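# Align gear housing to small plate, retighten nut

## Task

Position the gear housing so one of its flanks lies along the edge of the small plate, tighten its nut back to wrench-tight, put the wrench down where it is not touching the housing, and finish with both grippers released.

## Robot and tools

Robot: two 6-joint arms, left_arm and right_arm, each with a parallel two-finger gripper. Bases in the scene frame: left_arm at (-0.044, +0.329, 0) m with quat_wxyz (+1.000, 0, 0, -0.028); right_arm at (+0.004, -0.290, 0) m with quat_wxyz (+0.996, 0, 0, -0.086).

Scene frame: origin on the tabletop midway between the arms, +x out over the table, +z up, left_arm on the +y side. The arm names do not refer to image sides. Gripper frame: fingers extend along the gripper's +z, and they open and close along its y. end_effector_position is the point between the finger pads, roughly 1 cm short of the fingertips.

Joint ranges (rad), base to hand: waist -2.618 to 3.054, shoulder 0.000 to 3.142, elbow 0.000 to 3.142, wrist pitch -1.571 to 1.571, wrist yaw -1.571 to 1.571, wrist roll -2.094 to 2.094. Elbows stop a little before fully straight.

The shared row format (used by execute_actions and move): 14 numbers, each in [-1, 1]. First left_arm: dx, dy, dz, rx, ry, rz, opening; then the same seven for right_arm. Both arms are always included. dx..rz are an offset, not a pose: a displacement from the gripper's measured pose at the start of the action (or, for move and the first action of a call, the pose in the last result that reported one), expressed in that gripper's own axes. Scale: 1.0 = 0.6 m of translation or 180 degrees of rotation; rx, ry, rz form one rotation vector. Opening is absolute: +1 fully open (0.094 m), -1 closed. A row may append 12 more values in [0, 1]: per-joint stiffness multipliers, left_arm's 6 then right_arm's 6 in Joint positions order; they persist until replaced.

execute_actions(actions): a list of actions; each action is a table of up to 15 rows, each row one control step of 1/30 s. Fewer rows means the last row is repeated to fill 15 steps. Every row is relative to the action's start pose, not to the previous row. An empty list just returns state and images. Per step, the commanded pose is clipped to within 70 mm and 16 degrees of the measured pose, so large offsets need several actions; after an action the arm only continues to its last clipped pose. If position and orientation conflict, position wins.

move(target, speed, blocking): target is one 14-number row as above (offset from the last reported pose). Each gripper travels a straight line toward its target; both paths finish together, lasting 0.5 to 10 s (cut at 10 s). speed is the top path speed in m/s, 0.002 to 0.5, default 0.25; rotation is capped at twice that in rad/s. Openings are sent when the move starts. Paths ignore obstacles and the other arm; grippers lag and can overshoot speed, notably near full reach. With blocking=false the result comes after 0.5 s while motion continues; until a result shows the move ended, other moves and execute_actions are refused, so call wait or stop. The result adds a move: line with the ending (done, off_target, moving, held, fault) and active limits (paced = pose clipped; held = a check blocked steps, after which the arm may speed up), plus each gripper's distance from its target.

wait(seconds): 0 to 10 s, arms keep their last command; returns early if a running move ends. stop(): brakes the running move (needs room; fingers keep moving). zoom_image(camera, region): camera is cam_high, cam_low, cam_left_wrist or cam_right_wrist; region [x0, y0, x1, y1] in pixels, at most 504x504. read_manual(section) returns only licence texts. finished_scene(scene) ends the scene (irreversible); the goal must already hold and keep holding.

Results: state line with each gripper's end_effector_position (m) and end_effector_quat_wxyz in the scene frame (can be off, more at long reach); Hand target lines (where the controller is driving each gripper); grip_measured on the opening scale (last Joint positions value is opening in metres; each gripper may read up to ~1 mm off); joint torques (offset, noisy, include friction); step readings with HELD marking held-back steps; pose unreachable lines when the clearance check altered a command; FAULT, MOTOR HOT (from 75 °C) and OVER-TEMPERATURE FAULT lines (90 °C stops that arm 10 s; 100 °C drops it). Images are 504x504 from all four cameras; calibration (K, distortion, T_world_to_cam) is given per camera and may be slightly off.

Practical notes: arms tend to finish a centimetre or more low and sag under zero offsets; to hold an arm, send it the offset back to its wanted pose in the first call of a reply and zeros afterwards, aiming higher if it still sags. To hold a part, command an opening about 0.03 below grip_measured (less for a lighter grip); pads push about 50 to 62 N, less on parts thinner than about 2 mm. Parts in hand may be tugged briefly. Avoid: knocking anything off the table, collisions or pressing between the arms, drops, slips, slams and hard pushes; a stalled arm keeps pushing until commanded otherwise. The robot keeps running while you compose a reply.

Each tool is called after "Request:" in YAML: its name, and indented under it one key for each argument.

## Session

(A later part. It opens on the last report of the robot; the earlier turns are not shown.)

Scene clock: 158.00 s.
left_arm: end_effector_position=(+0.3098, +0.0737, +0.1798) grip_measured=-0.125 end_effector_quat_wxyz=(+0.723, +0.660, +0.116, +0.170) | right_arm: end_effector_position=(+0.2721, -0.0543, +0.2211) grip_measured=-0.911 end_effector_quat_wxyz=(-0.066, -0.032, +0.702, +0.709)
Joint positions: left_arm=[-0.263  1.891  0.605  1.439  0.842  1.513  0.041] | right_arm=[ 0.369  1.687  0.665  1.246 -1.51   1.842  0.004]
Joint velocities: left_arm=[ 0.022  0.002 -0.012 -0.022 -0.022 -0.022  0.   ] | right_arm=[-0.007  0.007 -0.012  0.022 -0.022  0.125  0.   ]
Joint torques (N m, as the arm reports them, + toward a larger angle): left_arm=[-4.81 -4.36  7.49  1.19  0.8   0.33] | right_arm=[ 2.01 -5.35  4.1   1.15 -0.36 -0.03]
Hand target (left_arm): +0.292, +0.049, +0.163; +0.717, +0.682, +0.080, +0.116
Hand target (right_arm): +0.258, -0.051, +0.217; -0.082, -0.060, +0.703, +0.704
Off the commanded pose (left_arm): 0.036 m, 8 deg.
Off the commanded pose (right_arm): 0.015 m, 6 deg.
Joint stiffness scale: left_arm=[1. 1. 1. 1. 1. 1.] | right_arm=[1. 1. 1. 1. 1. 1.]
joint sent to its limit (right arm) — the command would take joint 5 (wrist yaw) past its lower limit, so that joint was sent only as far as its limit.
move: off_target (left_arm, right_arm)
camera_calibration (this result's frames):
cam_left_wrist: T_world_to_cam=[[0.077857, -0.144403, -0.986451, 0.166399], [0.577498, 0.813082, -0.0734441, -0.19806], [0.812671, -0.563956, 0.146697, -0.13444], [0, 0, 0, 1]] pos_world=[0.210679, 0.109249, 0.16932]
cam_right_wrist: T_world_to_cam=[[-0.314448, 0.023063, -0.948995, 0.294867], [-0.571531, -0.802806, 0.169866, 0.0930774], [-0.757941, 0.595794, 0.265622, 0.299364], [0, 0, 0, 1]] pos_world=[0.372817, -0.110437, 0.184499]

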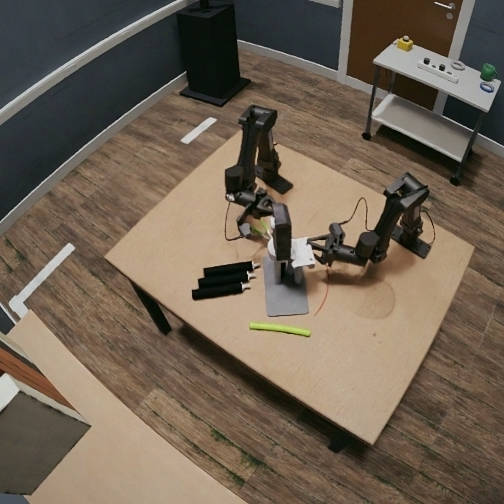

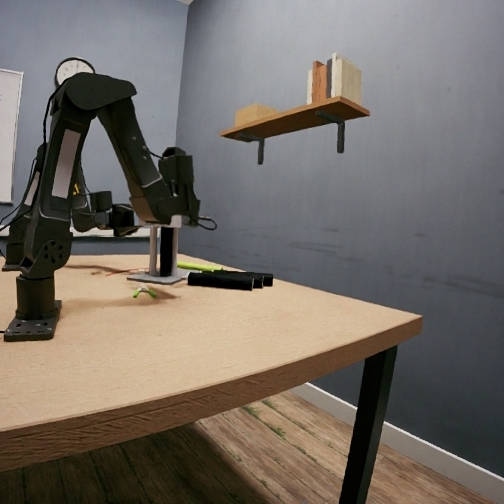

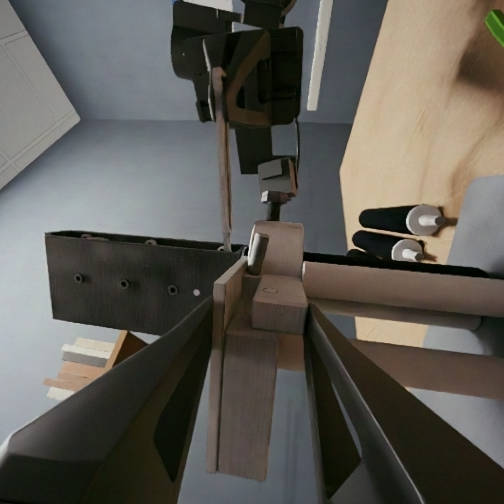

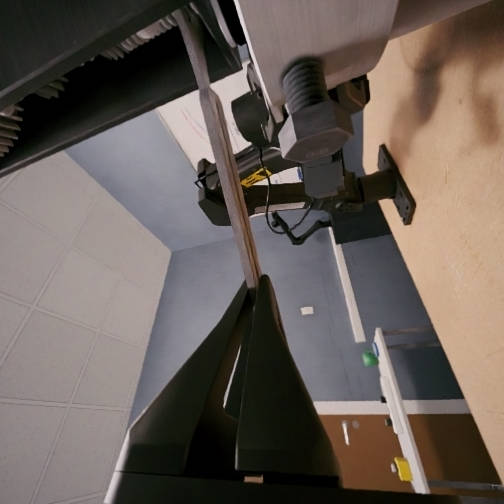

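Request:
move:
  target: [0,0,0,0,0,0,-0.8,-0.022,-0.015,-0.05,0,-0.03,-0.015,-1]
  speed: 0.025

Request:
move:
  target: [0,0,0,0,0,0,-0.8,-0.045,-0.01,-0.035,0,-0.02,0,-1]
  speed: 0.015

Scene clock: 160.57 s.
left_arm: end_effector_position=(+0.3106, +0.0749, +0.1804) grip_measured=-0.124 end_effector_quat_wxyz=(+0.723, +0.659, +0.118, +0.170) | right_arm: end_effector_position=(+0.2804, -0.0773, +0.2147) grip_measured=-0.911 end_effector_quat_wxyz=(-0.037, -0.028, +0.705, +0.708)
Joint positions: left_arm=[-0.26   1.891  0.605  1.442  0.841  1.508  0.041] | right_arm=[ 0.289  1.687  0.644  1.249 -1.546  1.789  0.004]
Joint velocities: left_arm=[-0.002  0.022  0.007 -0.022  0.007 -0.051 -0.001] | right_arm=[-0.007 -0.022  0.007 -0.051 -0.051 -0.022 -0.001]
Joint torques (N m, as the arm reports them, + toward a larger angle): left_arm=[-0.35 -7.24  4.65  1.66 -0.02  0.04] | right_arm=[-1.82 -4.67  4.23  1.    0.48 -0.19]
Hand target (left_arm): +0.310, +0.074, +0.180; +0.723, +0.660, +0.116, +0.169
Hand target (right_arm): +0.289, -0.082, +0.211; -0.016, -0.015, +0.703, +0.711
Off the commanded pose (left_arm): 0.002 m, 0 deg.
Off the commanded pose (right_arm): 0.010 m, 3 deg.
Joint stiffness scale: left_arm=[1. 1. 1. 1. 1. 1.] | right_arm=[1. 1. 1. 1. 1. 1.]
move: off_target (right_arm)
camera_calibration (this result's frames):
cam_left_wrist: T_world_to_cam=[[0.077061, -0.146913, -0.986143, 0.167466], [0.574682, 0.814795, -0.0764782, -0.198251], [0.81474, -0.560826, 0.147217, -0.135472], [0, 0, 0, 1]] pos_world=[0.211401, 0.110161, 0.169928]
cam_right_wrist: T_world_to_cam=[[-0.278672, 0.0324045, -0.95984, 0.284895], [-0.613007, -0.775357, 0.151799, 0.0980975], [-0.7393, 0.630691, 0.235934, 0.324844], [0, 0, 0, 1]] pos_world=[0.379684, -0.138048, 0.18192]

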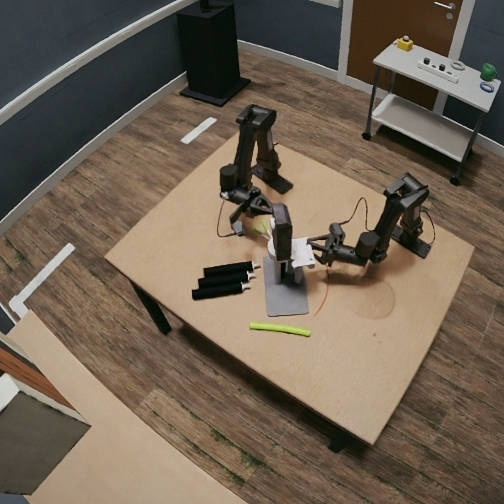

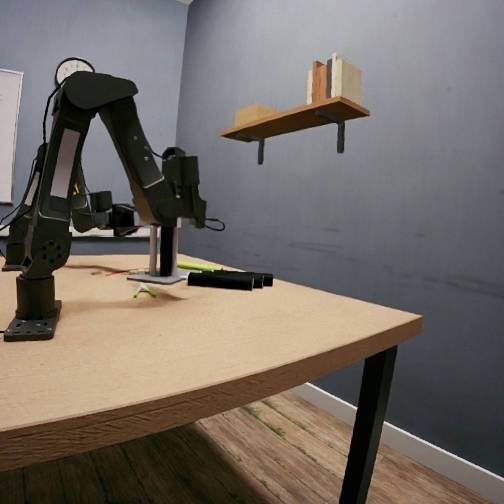

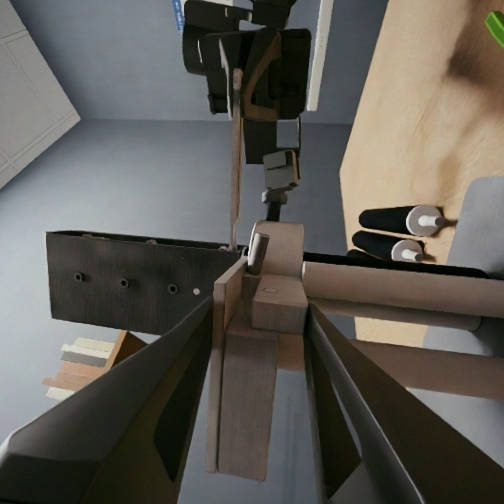

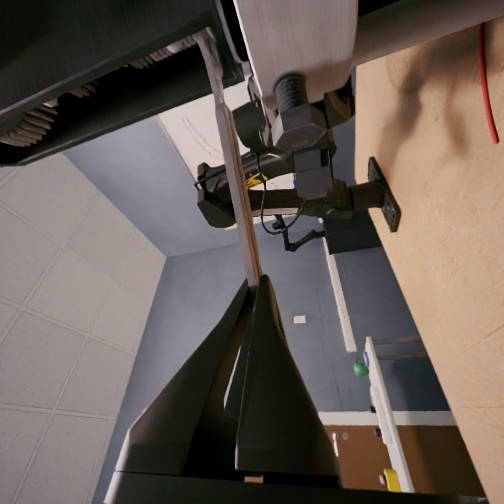

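Scene clock: 163.10 s.
left_arm: end_effector_position=(+0.3106, +0.0750, +0.1805) grip_measured=-0.124 end_effector_quat_wxyz=(+0.723, +0.659, +0.118, +0.170) | right_arm: end_effector_position=(+0.2997, -0.0908, +0.2101) grip_measured=-0.911 end_effector_quat_wxyz=(-0.015, -0.020, +0.706, +0.708)
Joint positions: left_arm=[-0.26   1.891  0.605  1.442  0.841  1.508  0.041] | right_arm=[ 0.238  1.742  0.679  1.287 -1.554  1.788  0.004]
Joint velocities: left_arm=[ 0.007  0.002 -0.002  0.022 -0.022  0.022 -0.001] | right_arm=[ 0.002  0.007 -0.002 -0.007 -0.051 -0.037  0.001]
Joint torques (N m, as the arm reports them, + toward a larger angle): left_arm=[ 0.03 -7.17  4.62  1.65 -0.05  0.02] | right_arm=[-1.69 -4.31  6.73  0.75  0.21  0.1 ]
Hand target (left_arm): +0.311, +0.075, +0.180; +0.723, +0.659, +0.118, +0.170
Hand target (right_arm): +0.309, -0.095, +0.208; -0.015, -0.006, +0.706, +0.708
Off the commanded pose (left_arm): 0.000 m, 0 deg.
Off the commanded pose (right_arm): 0.011 m, 2 deg.
Joint stiffness scale: left_arm=[1. 1. 1. 1. 1. 1.] | right_arm=[1. 1. 1. 1. 1. 1.]
move: off_target (right_arm)
camera_calibration (this result's frames):
cam_left_wrist: T_world_to_cam=[[0.0770695, -0.147181, -0.986102, 0.167548], [0.574716, 0.814752, -0.0766889, -0.198211], [0.814716, -0.560818, 0.14738, -0.135494], [0, 0, 0, 1]] pos_world=[0.211392, 0.110166, 0.169988]
cam_right_wrist: T_world_to_cam=[[-0.257878, 0.0438982, -0.96518, 0.282273], [-0.648319, -0.74854, 0.139174, 0.115798], [-0.716367, 0.661634, 0.221492, 0.347707], [0, 0, 0, 1]] pos_world=[0.396952, -0.155767, 0.179313]

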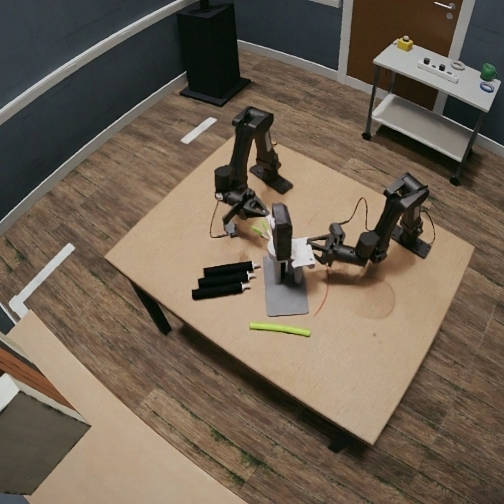

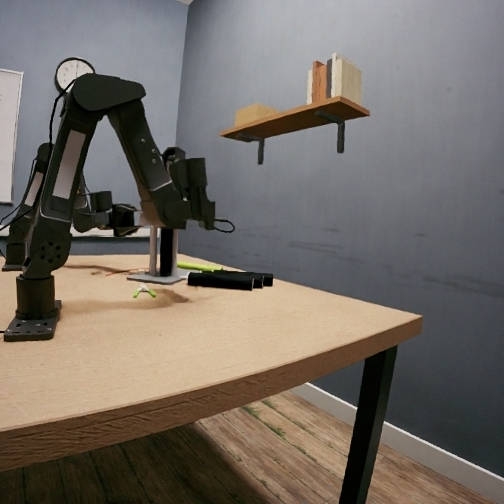

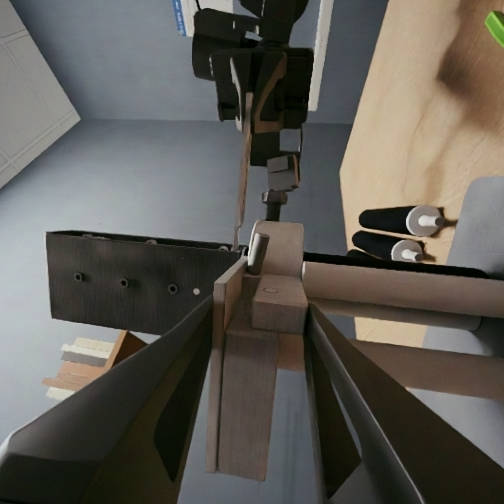

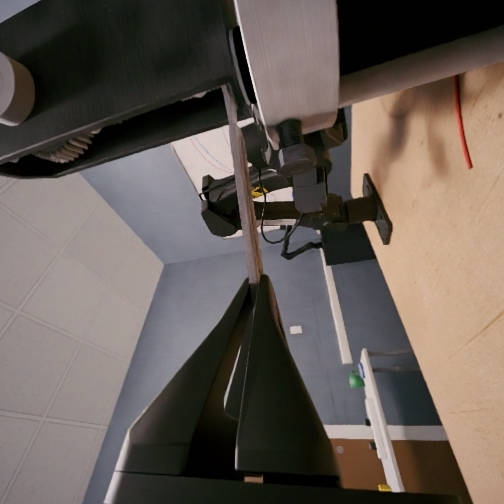

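Still on top of the nut; continue with head-down tilt.

Request:
move:
  target: [0,0,0,0,0,0,-0.8,-0.04,0.003,-0.02,0.02,-0.02,0.01,-1]
  speed: 0.012

Scene clock: 167.30 s.
left_arm: end_effector_position=(+0.3106, +0.0750, +0.1805) grip_measured=-0.124 end_effector_quat_wxyz=(+0.723, +0.659, +0.118, +0.170) | right_arm: end_effector_position=(+0.3134, -0.0964, +0.2122) grip_measured=-0.911 end_effector_quat_wxyz=(-0.016, -0.005, +0.706, +0.708)
Joint positions: left_arm=[-0.26   1.891  0.605  1.442  0.841  1.507  0.041] | right_arm=[ 0.218  1.771  0.721  1.289 -1.554  1.826  0.004]
Joint velocities: left_arm=[-0.002 -0.002 -0.022 -0.037  0.037  0.051 -0.   ] | right_arm=[ 0.012 -0.002  0.007 -0.007  0.022 -0.022 -0.001]
Joint torques (N m, as the arm reports them, + toward a larger angle): left_arm=[-0.03 -7.19  4.62  1.68 -0.07  0.01] | right_arm=[-1.77 -5.    6.81  0.82  0.28  0.03]
Hand target (left_arm): +0.311, +0.075, +0.180; +0.723, +0.659, +0.118, +0.170
Hand target (right_arm): +0.324, -0.102, +0.212; -0.009, +0.007, +0.705, +0.709
Off the commanded pose (left_arm): 0.000 m, 0 deg.
Off the commanded pose (right_arm): 0.012 m, 4 deg.
Joint stiffness scale: left_arm=[1. 1. 1. 1. 1. 1.] | right_arm=[1. 1. 1. 1. 1. 1.]
move: off_target (right_arm)
camera_calibration (this result's frames):
cam_left_wrist: T_world_to_cam=[[0.0767203, -0.147333, -0.986107, 0.167669], [0.574721, 0.814717, -0.0770118, -0.198152], [0.814745, -0.560828, 0.147181, -0.135466], [0, 0, 0, 1]] pos_world=[0.211389, 0.110168, 0.170017]
cam_right_wrist: T_world_to_cam=[[-0.278966, 0.0486404, -0.959068, 0.293837], [-0.659849, -0.735313, 0.15464, 0.121864], [-0.697694, 0.67598, 0.237223, 0.352963], [0, 0, 0, 1]] pos_world=[0.408643, -0.163279, 0.179234]

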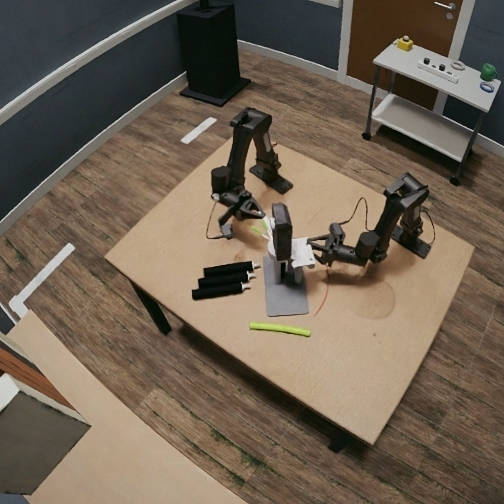

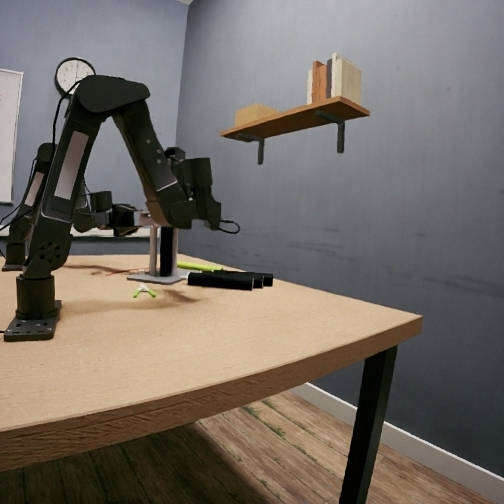

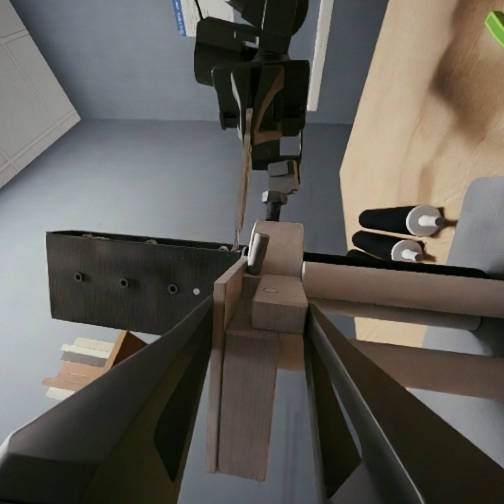

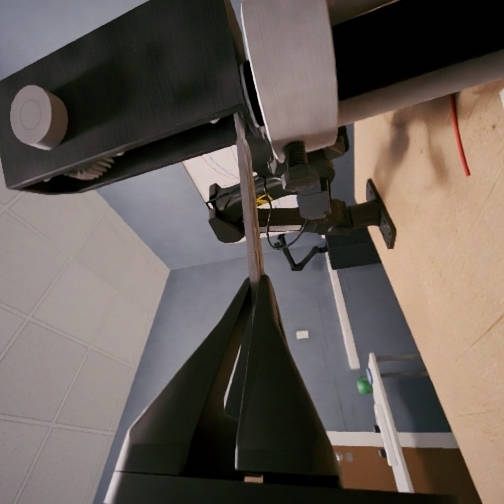

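Request:
move:
  target: [0,0,0,0,0,0,-0.8,-0.035,-0.012,-0.022,0,0,0,-1]
  speed: 0.01

Request:
zoom_image:
  camera: "cam_left_wrist"
  region: [190,150,310,270]

Scene clock: 170.20 s.
left_arm: end_effector_position=(+0.3106, +0.0750, +0.1805) grip_measured=-0.124 end_effector_quat_wxyz=(+0.723, +0.659, +0.118, +0.170) | right_arm: end_effector_position=(+0.3255, -0.1015, +0.2096) grip_measured=-0.911 end_effector_quat_wxyz=(+0.002, -0.011, +0.705, +0.709)
Joint positions: left_arm=[-0.26   1.891  0.605  1.442  0.841  1.507  0.041] | right_arm=[ 0.201  1.818  0.754  1.344 -1.554  1.832  0.004]
Joint velocities: left_arm=[-0.022 -0.007  0.012 -0.022  0.007  0.037  0.001] | right_arm=[-0.032  0.012 -0.007  0.022  0.037 -0.051 -0.   ]
Joint torques (N m, as the arm reports them, + toward a larger angle): left_arm=[ 0.02 -7.21  4.67  1.65 -0.07  0.01] | right_arm=[-2.24 -4.81  6.26  0.69  0.19  0.04]
Hand target (left_arm): +0.311, +0.075, +0.180; +0.723, +0.659, +0.118, +0.170
Hand target (right_arm): +0.335, -0.108, +0.205; -0.003, +0.008, +0.706, +0.709
Off the commanded pose (left_arm): 0.000 m, 0 deg.
Off the commanded pose (right_arm): 0.013 m, 2 deg.
Joint stiffness scale: left_arm=[1. 1. 1. 1. 1. 1.] | right_arm=[1. 1. 1. 1. 1. 1.]
joint sent to its limit (right arm) — the command would take joint 5 (wrist yaw) past its lower limit, so that joint was sent only as far as its limit.
move: off_target (right_arm)
camera_calibration (this result's frames):
cam_left_wrist: T_world_to_cam=[[0.0767203, -0.147333, -0.986107, 0.167669], [0.574721, 0.814717, -0.0770118, -0.198152], [0.814745, -0.560828, 0.147181, -0.135466], [0, 0, 0, 1]] pos_world=[0.211389, 0.110168, 0.170017]
cam_right_wrist: T_world_to_cam=[[-0.245762, 0.0544479, -0.9678, 0.286595], [-0.677153, -0.724048, 0.131221, 0.138186], [-0.693589, 0.687597, 0.214813, 0.369977], [0, 0, 0, 1]] pos_world=[0.420619, -0.169946, 0.179758]

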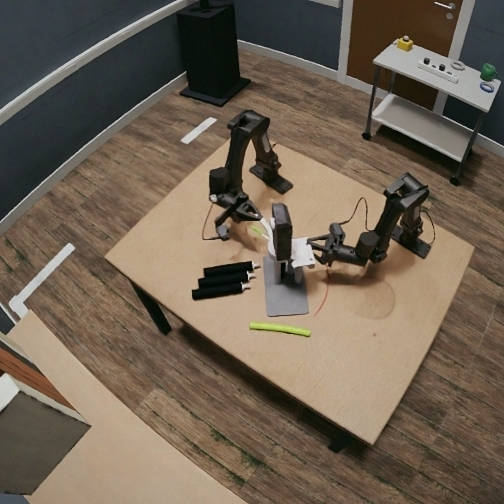

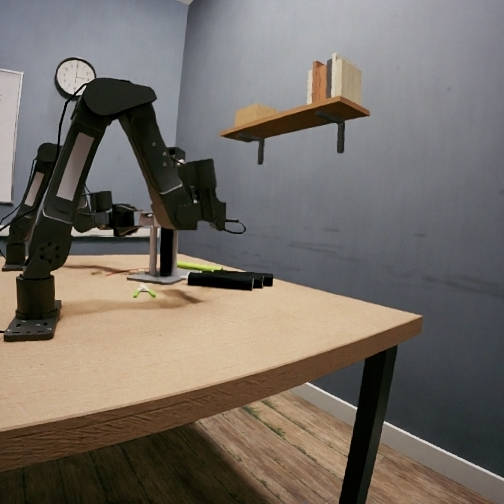

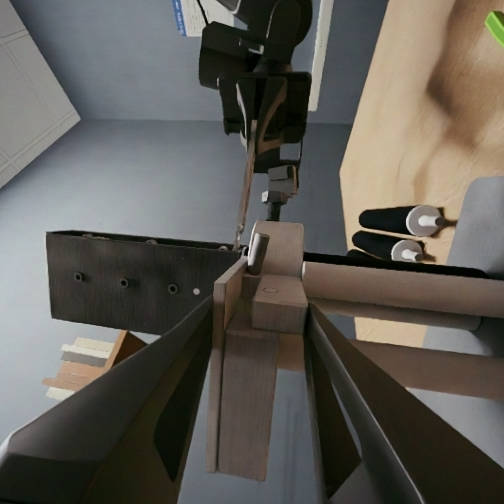

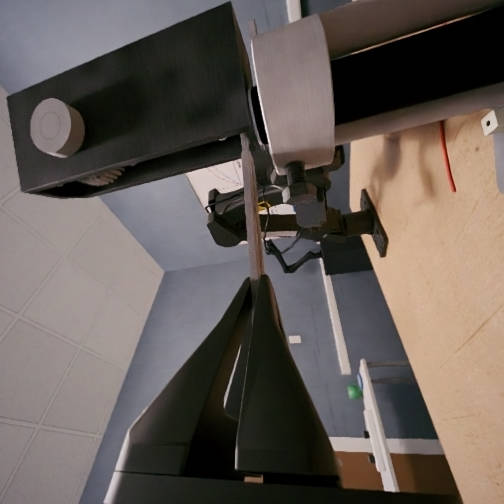

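Region (190, 150, 310, 270) of cam_left_wrist's 504x504 image, scaled by 4.200, with more detail than that image has.

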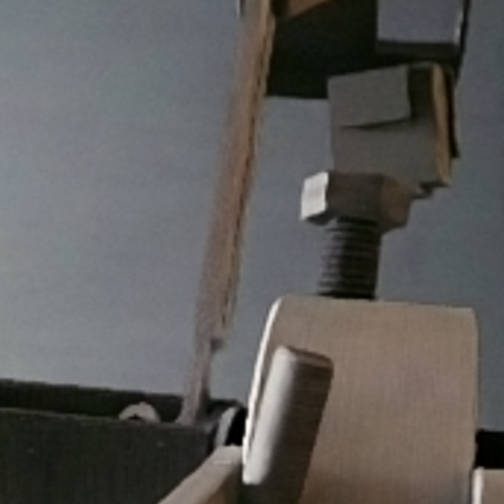

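Request:
move:
  target: [0,0,0,0,0,0,-0.8,0,0.004,-0.005,0,-0.13,0,-1]
  speed: 0.04

Request:
move:
  target: [0,0,0,0,0,0,-0.8,0,0,-0.004,0.025,0,0,-1]
  speed: 0.03

Scene clock: 175.67 s.
left_arm: end_effector_position=(+0.3106, +0.0750, +0.1805) grip_measured=-0.124 end_effector_quat_wxyz=(+0.723, +0.659, +0.118, +0.170) | right_arm: end_effector_position=(+0.3115, -0.0996, +0.2100) grip_measured=-0.911 end_effector_quat_wxyz=(+0.108, +0.101, +0.695, +0.704)
Joint positions: left_arm=[-0.26   1.891  0.605  1.442  0.841  1.507  0.041] | right_arm=[ 0.246  1.52   0.498  1.064 -1.199  1.601  0.004]
Joint velocities: left_arm=[-0.012  0.007 -0.002 -0.051  0.007 -0.051 -0.001] | right_arm=[ 0.007  0.007 -0.012 -0.037 -0.022  0.037 -0.001]
Joint torques (N m, as the arm reports them, + toward a larger angle): left_arm=[ 0.07 -7.24  4.55  1.67 -0.02 -0.01] | right_arm=[-0.32 -5.61  4.9   1.06  0.96 -0.12]
Hand target (left_arm): +0.311, +0.075, +0.180; +0.723, +0.659, +0.118, +0.170
Hand target (right_arm): +0.325, -0.107, +0.211; +0.144, +0.132, +0.689, +0.698
Off the commanded pose (left_arm): 0.000 m, 0 deg.
Off the commanded pose (right_arm): 0.015 m, 6 deg.
Joint stiffness scale: left_arm=[1. 1. 1. 1. 1. 1.] | right_arm=[1. 1. 1. 1. 1. 1.]
move: off_target (right_arm)
camera_calibration (this result's frames):
cam_left_wrist: T_world_to_cam=[[0.0767203, -0.147333, -0.986107, 0.167669], [0.574721, 0.814717, -0.0770118, -0.198152], [0.814745, -0.560828, 0.147181, -0.135466], [0, 0, 0, 1]] pos_world=[0.211389, 0.110168, 0.170017]
cam_right_wrist: T_world_to_cam=[[-0.224166, 0.139251, -0.964551, 0.284478], [-0.864668, -0.48498, 0.130936, 0.212242], [-0.449555, 0.863368, 0.229122, 0.297385], [0, 0, 0, 1]] pos_world=[0.38098, -0.193433, 0.178466]

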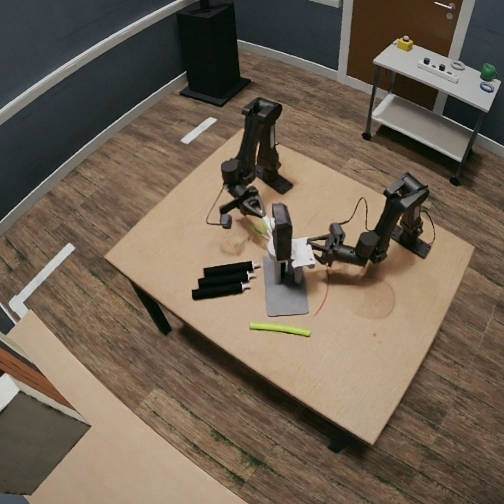

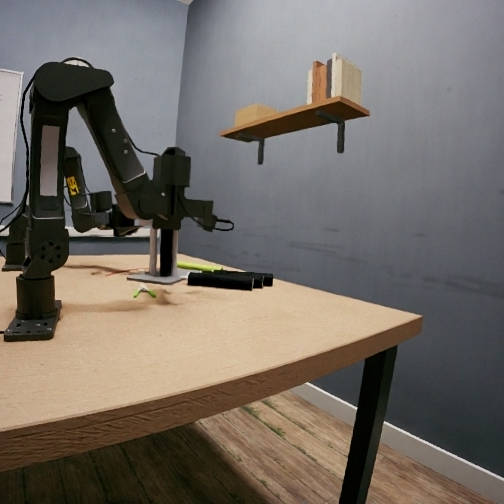

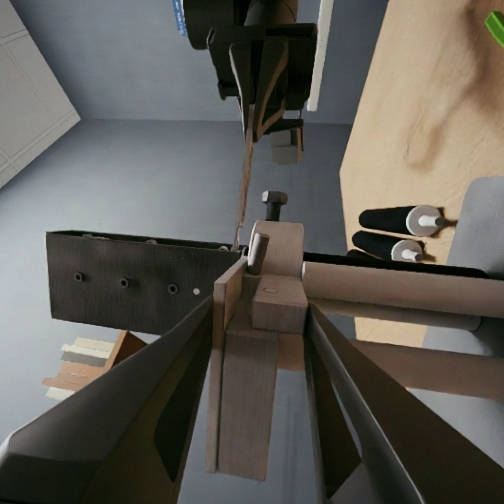

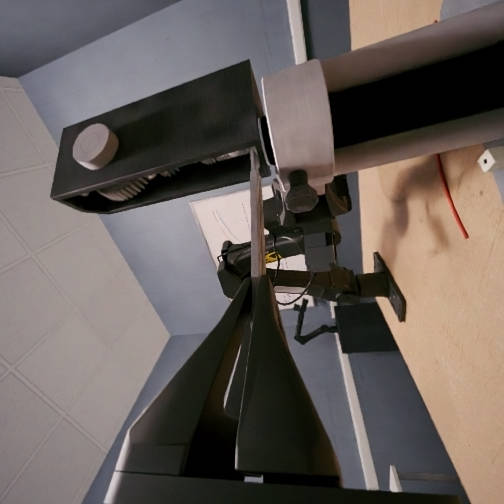

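Scene clock: 177.20 s.
left_arm: end_effector_position=(+0.3106, +0.0750, +0.1805) grip_measured=-0.124 end_effector_quat_wxyz=(+0.723, +0.659, +0.118, +0.170) | right_arm: end_effector_position=(+0.3097, -0.0997, +0.2132) grip_measured=-0.911 end_effector_quat_wxyz=(+0.117, +0.089, +0.715, +0.683)
Joint positions: left_arm=[-0.26   1.891  0.605  1.442  0.841  1.507  0.041] | right_arm=[ 0.246  1.434  0.544  0.782 -1.202  1.425  0.004]
Joint velocities: left_arm=[-0.002  0.002 -0.002 -0.037  0.037  0.007  0.   ] | right_arm=[-0.002 -0.022  0.022 -0.154  0.007 -0.051  0.001]
Joint torques (N m, as the arm reports them, + toward a larger angle): left_arm=[-0.03 -7.18  4.56  1.7  -0.04  0.01] | right_arm=[-0.67 -4.77  6.83  0.59 -0.04 -0.09]
Hand target (left_arm): +0.311, +0.075, +0.180; +0.723, +0.659, +0.118, +0.170
Hand target (right_arm): +0.311, -0.102, +0.209; +0.105, +0.105, +0.720, +0.678
Off the commanded pose (left_arm): 0.000 m, 0 deg.
Off the commanded pose (right_arm): 0.004 m, 3 deg.
Joint stiffness scale: left_arm=[1. 1. 1. 1. 1. 1.] | right_arm=[1. 1. 1. 1. 1. 1.]
move: off_target (right_arm)
camera_calibration (this result's frames):
cam_left_wrist: T_world_to_cam=[[0.0767203, -0.147333, -0.986107, 0.167669], [0.574721, 0.814717, -0.0770118, -0.198152], [0.814745, -0.560828, 0.147181, -0.135466], [0, 0, 0, 1]] pos_world=[0.211389, 0.110168, 0.170017]
cam_right_wrist: T_world_to_cam=[[-0.204957, 0.078079, -0.975652, 0.277454], [-0.865337, -0.480252, 0.14335, 0.208298], [-0.457366, 0.873648, 0.165996, 0.312842], [0, 0, 0, 1]] pos_world=[0.380197, -0.194942, 0.188909]

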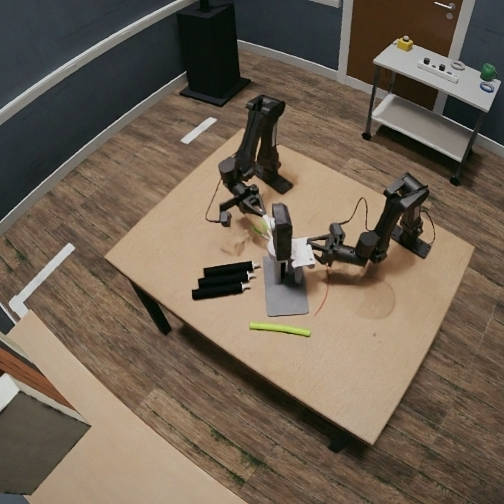

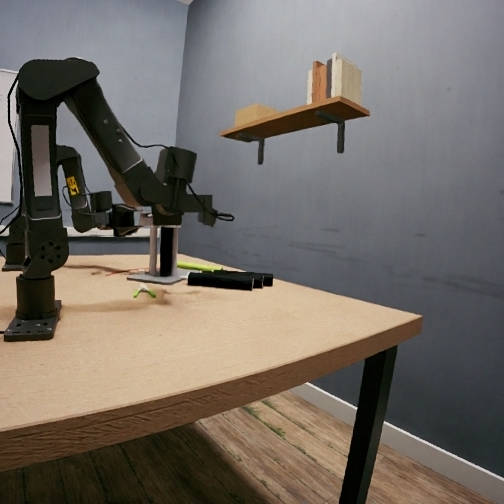

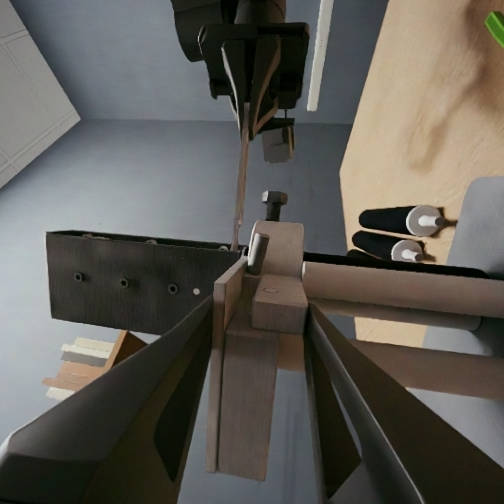

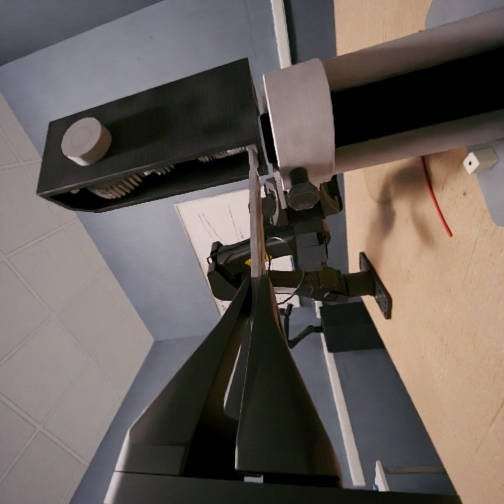

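Request:
move:
  target: [0,0,0,0,0,0,-0.8,0.02,-0.004,-0.045,-0.01,0,0.012,-1]
  speed: 0.02

Request:
zoom_image:
  camera: "cam_right_wrist"
  region: [190,110,310,230]

Scene clock: 179.07 s.
left_arm: end_effector_position=(+0.3106, +0.0750, +0.1805) grip_measured=-0.124 end_effector_quat_wxyz=(+0.723, +0.659, +0.118, +0.170) | right_arm: end_effector_position=(+0.2965, -0.1210, +0.2035) grip_measured=-0.911 end_effector_quat_wxyz=(+0.093, +0.119, +0.705, +0.693)
Joint positions: left_arm=[-0.26   1.891  0.605  1.442  0.841  1.507  0.041] | right_arm=[ 0.163  1.418  0.456  0.886 -1.277  1.532  0.004]
Joint velocities: left_arm=[ 0.007  0.012 -0.002 -0.037  0.066 -0.022 -0.   ] | right_arm=[-0.017  0.002 -0.007 -0.066 -0.022  0.037 -0.   ]
Joint torques (N m, as the arm reports them, + toward a larger angle): left_arm=[-0.01 -7.1   4.57  1.66 -0.04 -0.02] | right_arm=[-0.65 -5.4   4.96  1.34 -0.2  -0.06]
Hand target (left_arm): +0.311, +0.075, +0.180; +0.723, +0.659, +0.118, +0.170
Hand target (right_arm): +0.291, -0.122, +0.211; +0.105, +0.100, +0.703, +0.696
Off the commanded pose (left_arm): 0.000 m, 0 deg.
Off the commanded pose (right_arm): 0.010 m, 3 deg.
Joint stiffness scale: left_arm=[1. 1. 1. 1. 1. 1.] | right_arm=[1. 1. 1. 1. 1. 1.]
move: off_target (right_arm)
camera_calibration (this result's frames):
cam_left_wrist: T_world_to_cam=[[0.0767203, -0.147333, -0.986107, 0.167669], [0.574721, 0.814717, -0.0770118, -0.198152], [0.814745, -0.560828, 0.147181, -0.135466], [0, 0, 0, 1]] pos_world=[0.211389, 0.110168, 0.170017]
cam_right_wrist: T_world_to_cam=[[-0.272132, 0.11839, -0.954949, 0.287534], [-0.859213, -0.476708, 0.18575, 0.178042], [-0.433241, 0.871053, 0.23145, 0.306286], [0, 0, 0, 1]] pos_world=[0.363919, -0.215959, 0.170619]

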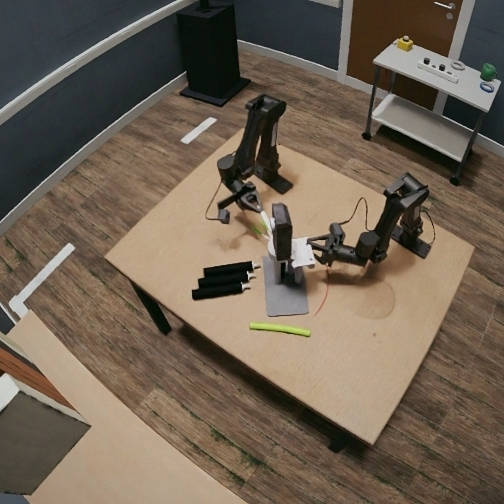

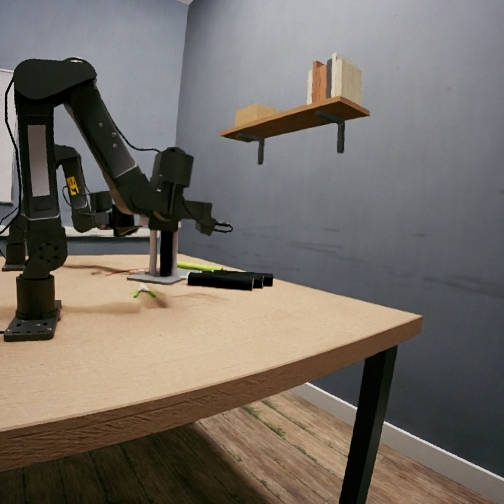

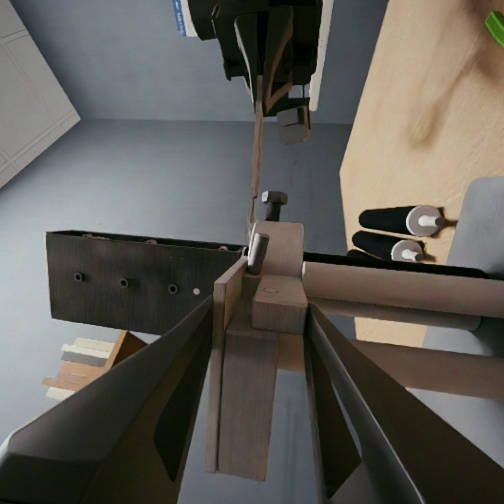

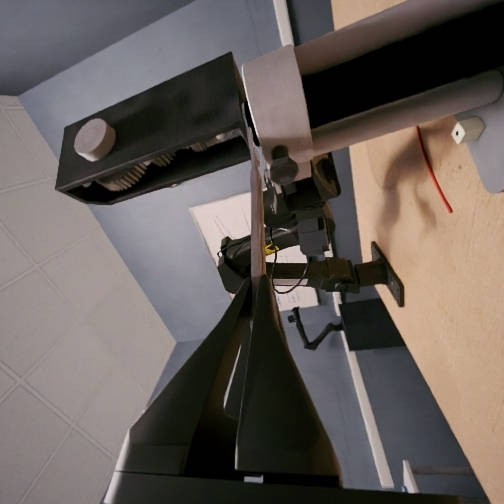

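Region (190, 110, 310, 230) of cam_right_wrist's 504x504 image, scaled by 4.200, with more detail than that image has.

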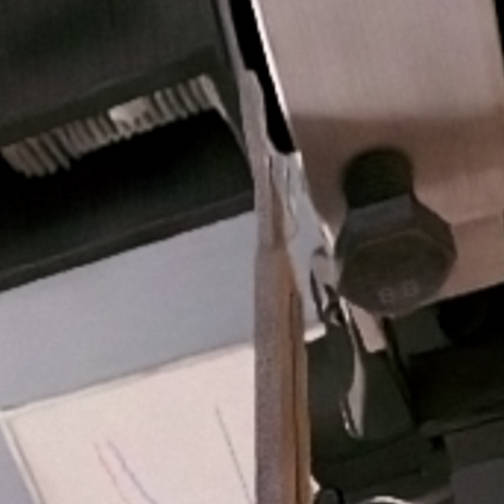

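Request:
move:
  target: [0,0.01,-0.09,0,0,0,1,0.012,0.01,-0.02,0,0,-0.012,-1]
  speed: 0.05

Request:
move:
  target: [-0.08,0.27,0,0,0,-0.5,-1,0,0.022,0,0,0,0,-1]

Request:
move:
  target: [-0.03,0,0.12,0,0.33,0,-1,0,0,0,0,0,0,-1]

Scene clock: 180.70 s.
left_arm: end_effector_position=(+0.2938, +0.1222, +0.1749) grip_measured=+1.000 end_effector_quat_wxyz=(+0.720, +0.662, +0.119, +0.169) | right_arm: end_effector_position=(+0.2919, -0.1291, +0.2065) grip_measured=-0.911 end_effector_quat_wxyz=(+0.101, +0.118, +0.706, +0.691)
Joint positions: left_arm=[-0.113  1.844  0.487  1.528  0.988  1.479  0.094] | right_arm=[ 0.131  1.373  0.447  0.829 -1.301  1.499  0.004]
Joint velocities: left_arm=[-0.017 -0.017  0.002  0.022  0.007 -0.037  0.   ] | right_arm=[ 0.012 -0.007  0.007 -0.095 -0.022  0.007 -0.001]
Joint torques (N m, as the arm reports them, + toward a larger angle): left_arm=[ 0.68 -8.21  2.61  1.72 -0.06 -0.11] | right_arm=[-0.7  -4.94  5.09  1.12 -0.28 -0.11]
Hand target (left_arm): +0.289, +0.125, +0.180; +0.723, +0.659, +0.118, +0.170
Hand target (right_arm): +0.287, -0.130, +0.210; +0.106, +0.106, +0.707, +0.691
Off the commanded pose (left_arm): 0.008 m, 1 deg.
Off the commanded pose (right_arm): 0.007 m, 2 deg.
Joint stiffness scale: left_arm=[1. 1. 1. 1. 1. 1.] | right_arm=[1. 1. 1. 1. 1. 1.]
move: done
camera_calibration (this result's frames):
cam_left_wrist: T_world_to_cam=[[0.0711043, -0.138719, -0.987776, 0.171318], [0.574325, 0.815351, -0.0731624, -0.228001], [0.815533, -0.562103, 0.137645, -0.0928327], [0, 0, 0, 1]] pos_world=[0.194474, 0.157485, 0.16532]
cam_right_wrist: T_world_to_cam=[[-0.260845, 0.113837, -0.958646, 0.286956], [-0.865186, -0.468097, 0.179829, 0.17371], [-0.428268, 0.876314, 0.22059, 0.312093], [0, 0, 0, 1]] pos_world=[0.358802, -0.224844, 0.175006]

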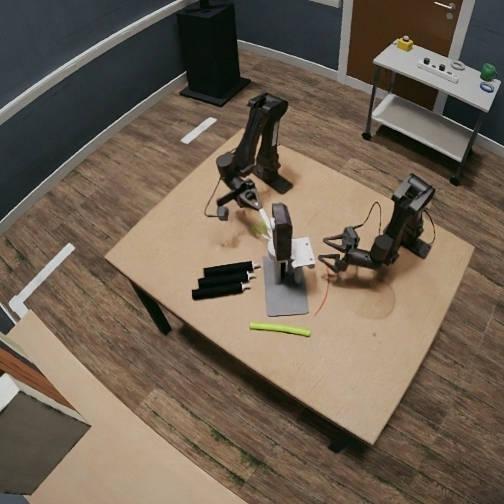

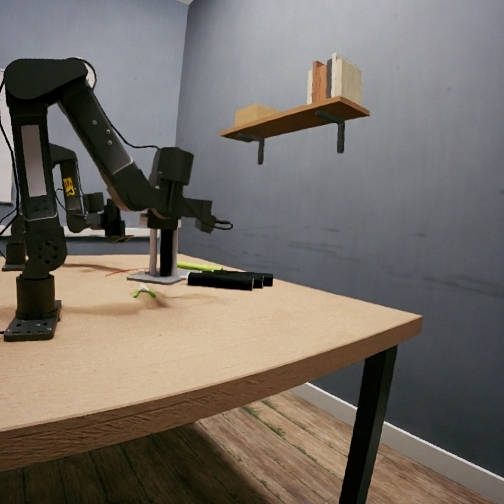

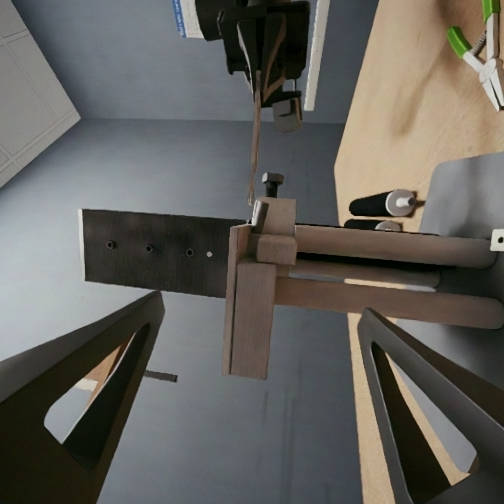

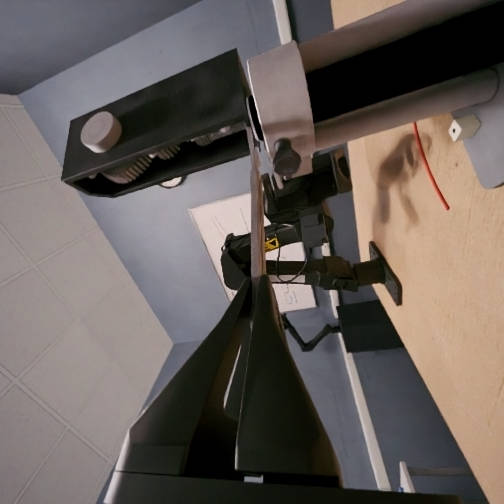

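Scene clock: 184.50 s.
left_arm: end_effector_position=(+0.2374, +0.1152, +0.3135) grip_measured=-0.987 end_effector_quat_wxyz=(+0.612, +0.380, +0.570, -0.394) | right_arm: end_effector_position=(+0.2891, -0.1290, +0.2039) grip_measured=-0.911 end_effector_quat_wxyz=(+0.081, +0.137, +0.707, +0.689)
Joint positions: left_arm=[-0.187  1.105  0.629  0.576  0.915 -0.064  0.001] | right_arm=[ 0.131  1.352  0.447  0.761 -1.301  1.507  0.004]
Joint velocities: left_arm=[ 0.002  0.007  0.007 -0.066 -0.066  0.022 -0.001] | right_arm=[-0.027 -0.002  0.012  0.007 -0.022 -0.051 -0.   ]
Joint torques (N m, as the arm reports them, + toward a larger angle): left_arm=[-0.71 -4.84 10.44  1.59 -0.08 -0.08] | right_arm=[ 0.17 -4.87  8.4   1.13 -0.09 -0.05]
Hand target (left_arm): +0.233, +0.115, +0.335; +0.629, +0.384, +0.552, -0.390
Hand target (right_arm): +0.292, -0.129, +0.219; +0.100, +0.118, +0.706, +0.691
Off the commanded pose (left_arm): 0.020 m, 3 deg.
Off the commanded pose (right_arm): 0.016 m, 3 deg.
Joint stiffness scale: left_arm=[1. 1. 1. 1. 1. 1.] | right_arm=[1. 1. 1. 1. 1. 1.]
move: off_target (left_arm, right_arm)
camera_calibration (this result's frames):
cam_left_wrist: T_world_to_cam=[[-0.890454, -0.454086, 0.0299621, 0.256784], [-0.238969, 0.410549, -0.879968, 0.312822], [0.38728, -0.790731, -0.474088, 0.249952], [0, 0, 0, 1]] pos_world=[0.206607, 0.185817, 0.386078]
cam_right_wrist: T_world_to_cam=[[-0.31266, 0.117978, -0.94251, 0.295991], [-0.854268, -0.468754, 0.224711, 0.15942], [-0.415295, 0.875415, 0.247345, 0.30204], [0, 0, 0, 1]] pos_world=[0.354167, -0.224602, 0.168443]

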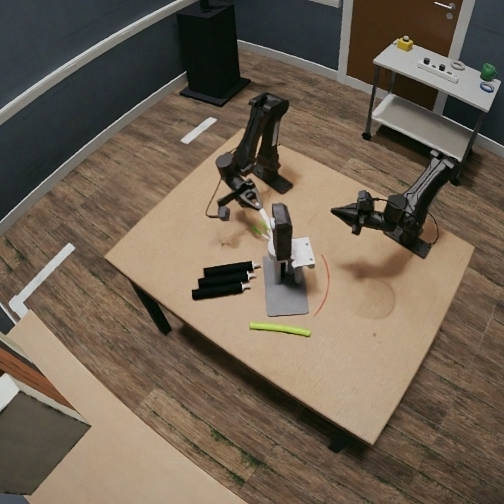

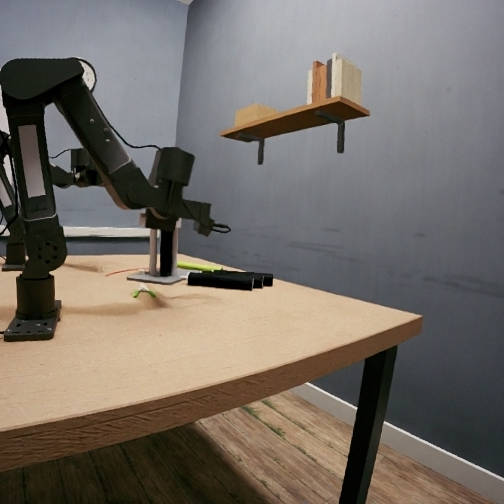

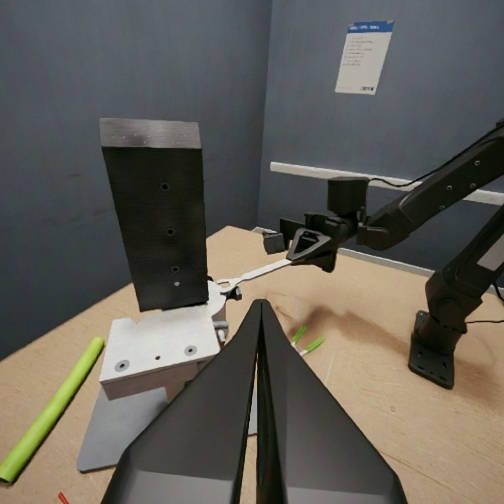

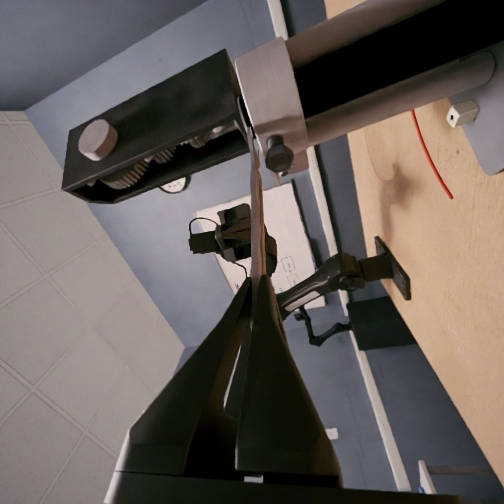

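Scene clock: 187.43 s.
left_arm: end_effector_position=(+0.2637, +0.0553, +0.3268) grip_measured=-0.987 end_effector_quat_wxyz=(+0.236, +0.522, +0.805, -0.156) | right_arm: end_effector_position=(+0.2891, -0.1290, +0.2039) grip_measured=-0.911 end_effector_quat_wxyz=(+0.080, +0.139, +0.707, +0.689)
Joint positions: left_arm=[-0.551  1.908  2.409 -1.569  0.289  0.47   0.001] | right_arm=[ 0.131  1.352  0.447  0.761 -1.301  1.511  0.004]
Joint velocities: left_arm=[-0.007 -0.017 -0.002  0.007  0.022  0.022  0.001] | right_arm=[-0.007 -0.007  0.002 -0.11  -0.037 -0.007 -0.001]
Joint torques (N m, as the arm reports them, + toward a larger angle): left_arm=[-0.63 -7.8   8.41  1.2   0.15  0.07] | right_arm=[-0.01 -3.28  5.87  1.17 -0.12 -0.03]
Hand target (left_arm): +0.262, +0.053, +0.336; +0.249, +0.526, +0.798, -0.157
Hand target (right_arm): +0.289, -0.129, +0.204; +0.081, +0.137, +0.707, +0.689
Off the commanded pose (left_arm): 0.011 m, 2 deg.
Off the commanded pose (right_arm): 0.000 m, 0 deg.
Joint stiffness scale: left_arm=[1. 1. 1. 1. 1. 1.] | right_arm=[1. 1. 1. 1. 1. 1.]
move: off_target (left_arm)
camera_calibration (this result's frames):
cam_left_wrist: T_world_to_cam=[[-0.882915, -0.468851, -0.0253058, 0.269497], [-0.468485, 0.883263, -0.0192106, 0.108488], [0.0313586, -0.005106, -0.999495, 0.420734], [0, 0, 0, 1]] pos_world=[0.275574, 0.032679, 0.429426]
cam_right_wrist: T_world_to_cam=[[-0.316403, 0.119229, -0.941102, 0.296948], [-0.85344, -0.468906, 0.227524, 0.158587], [-0.414161, 0.875164, 0.250118, 0.301114], [0, 0, 0, 1]] pos_world=[0.354009, -0.224567, 0.168062]

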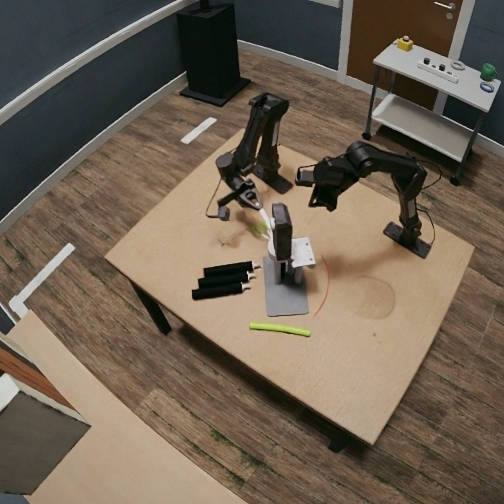

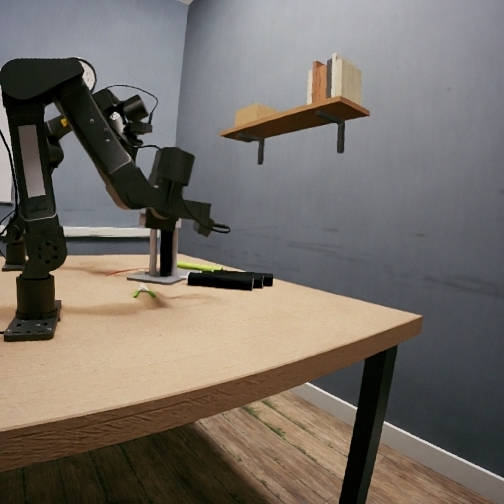

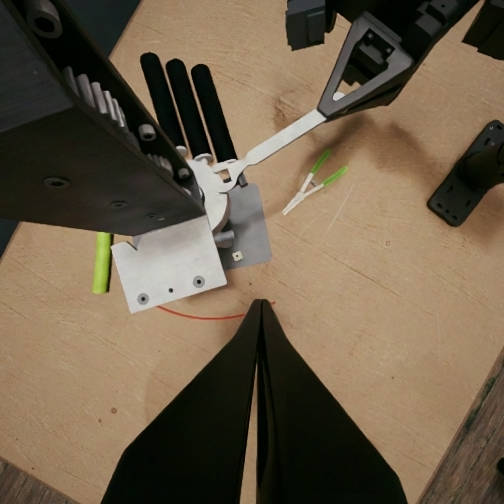

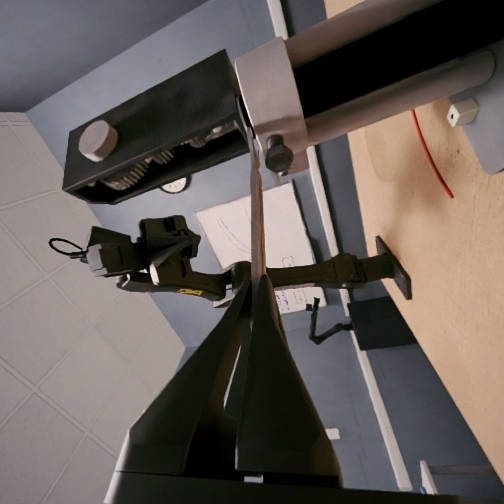

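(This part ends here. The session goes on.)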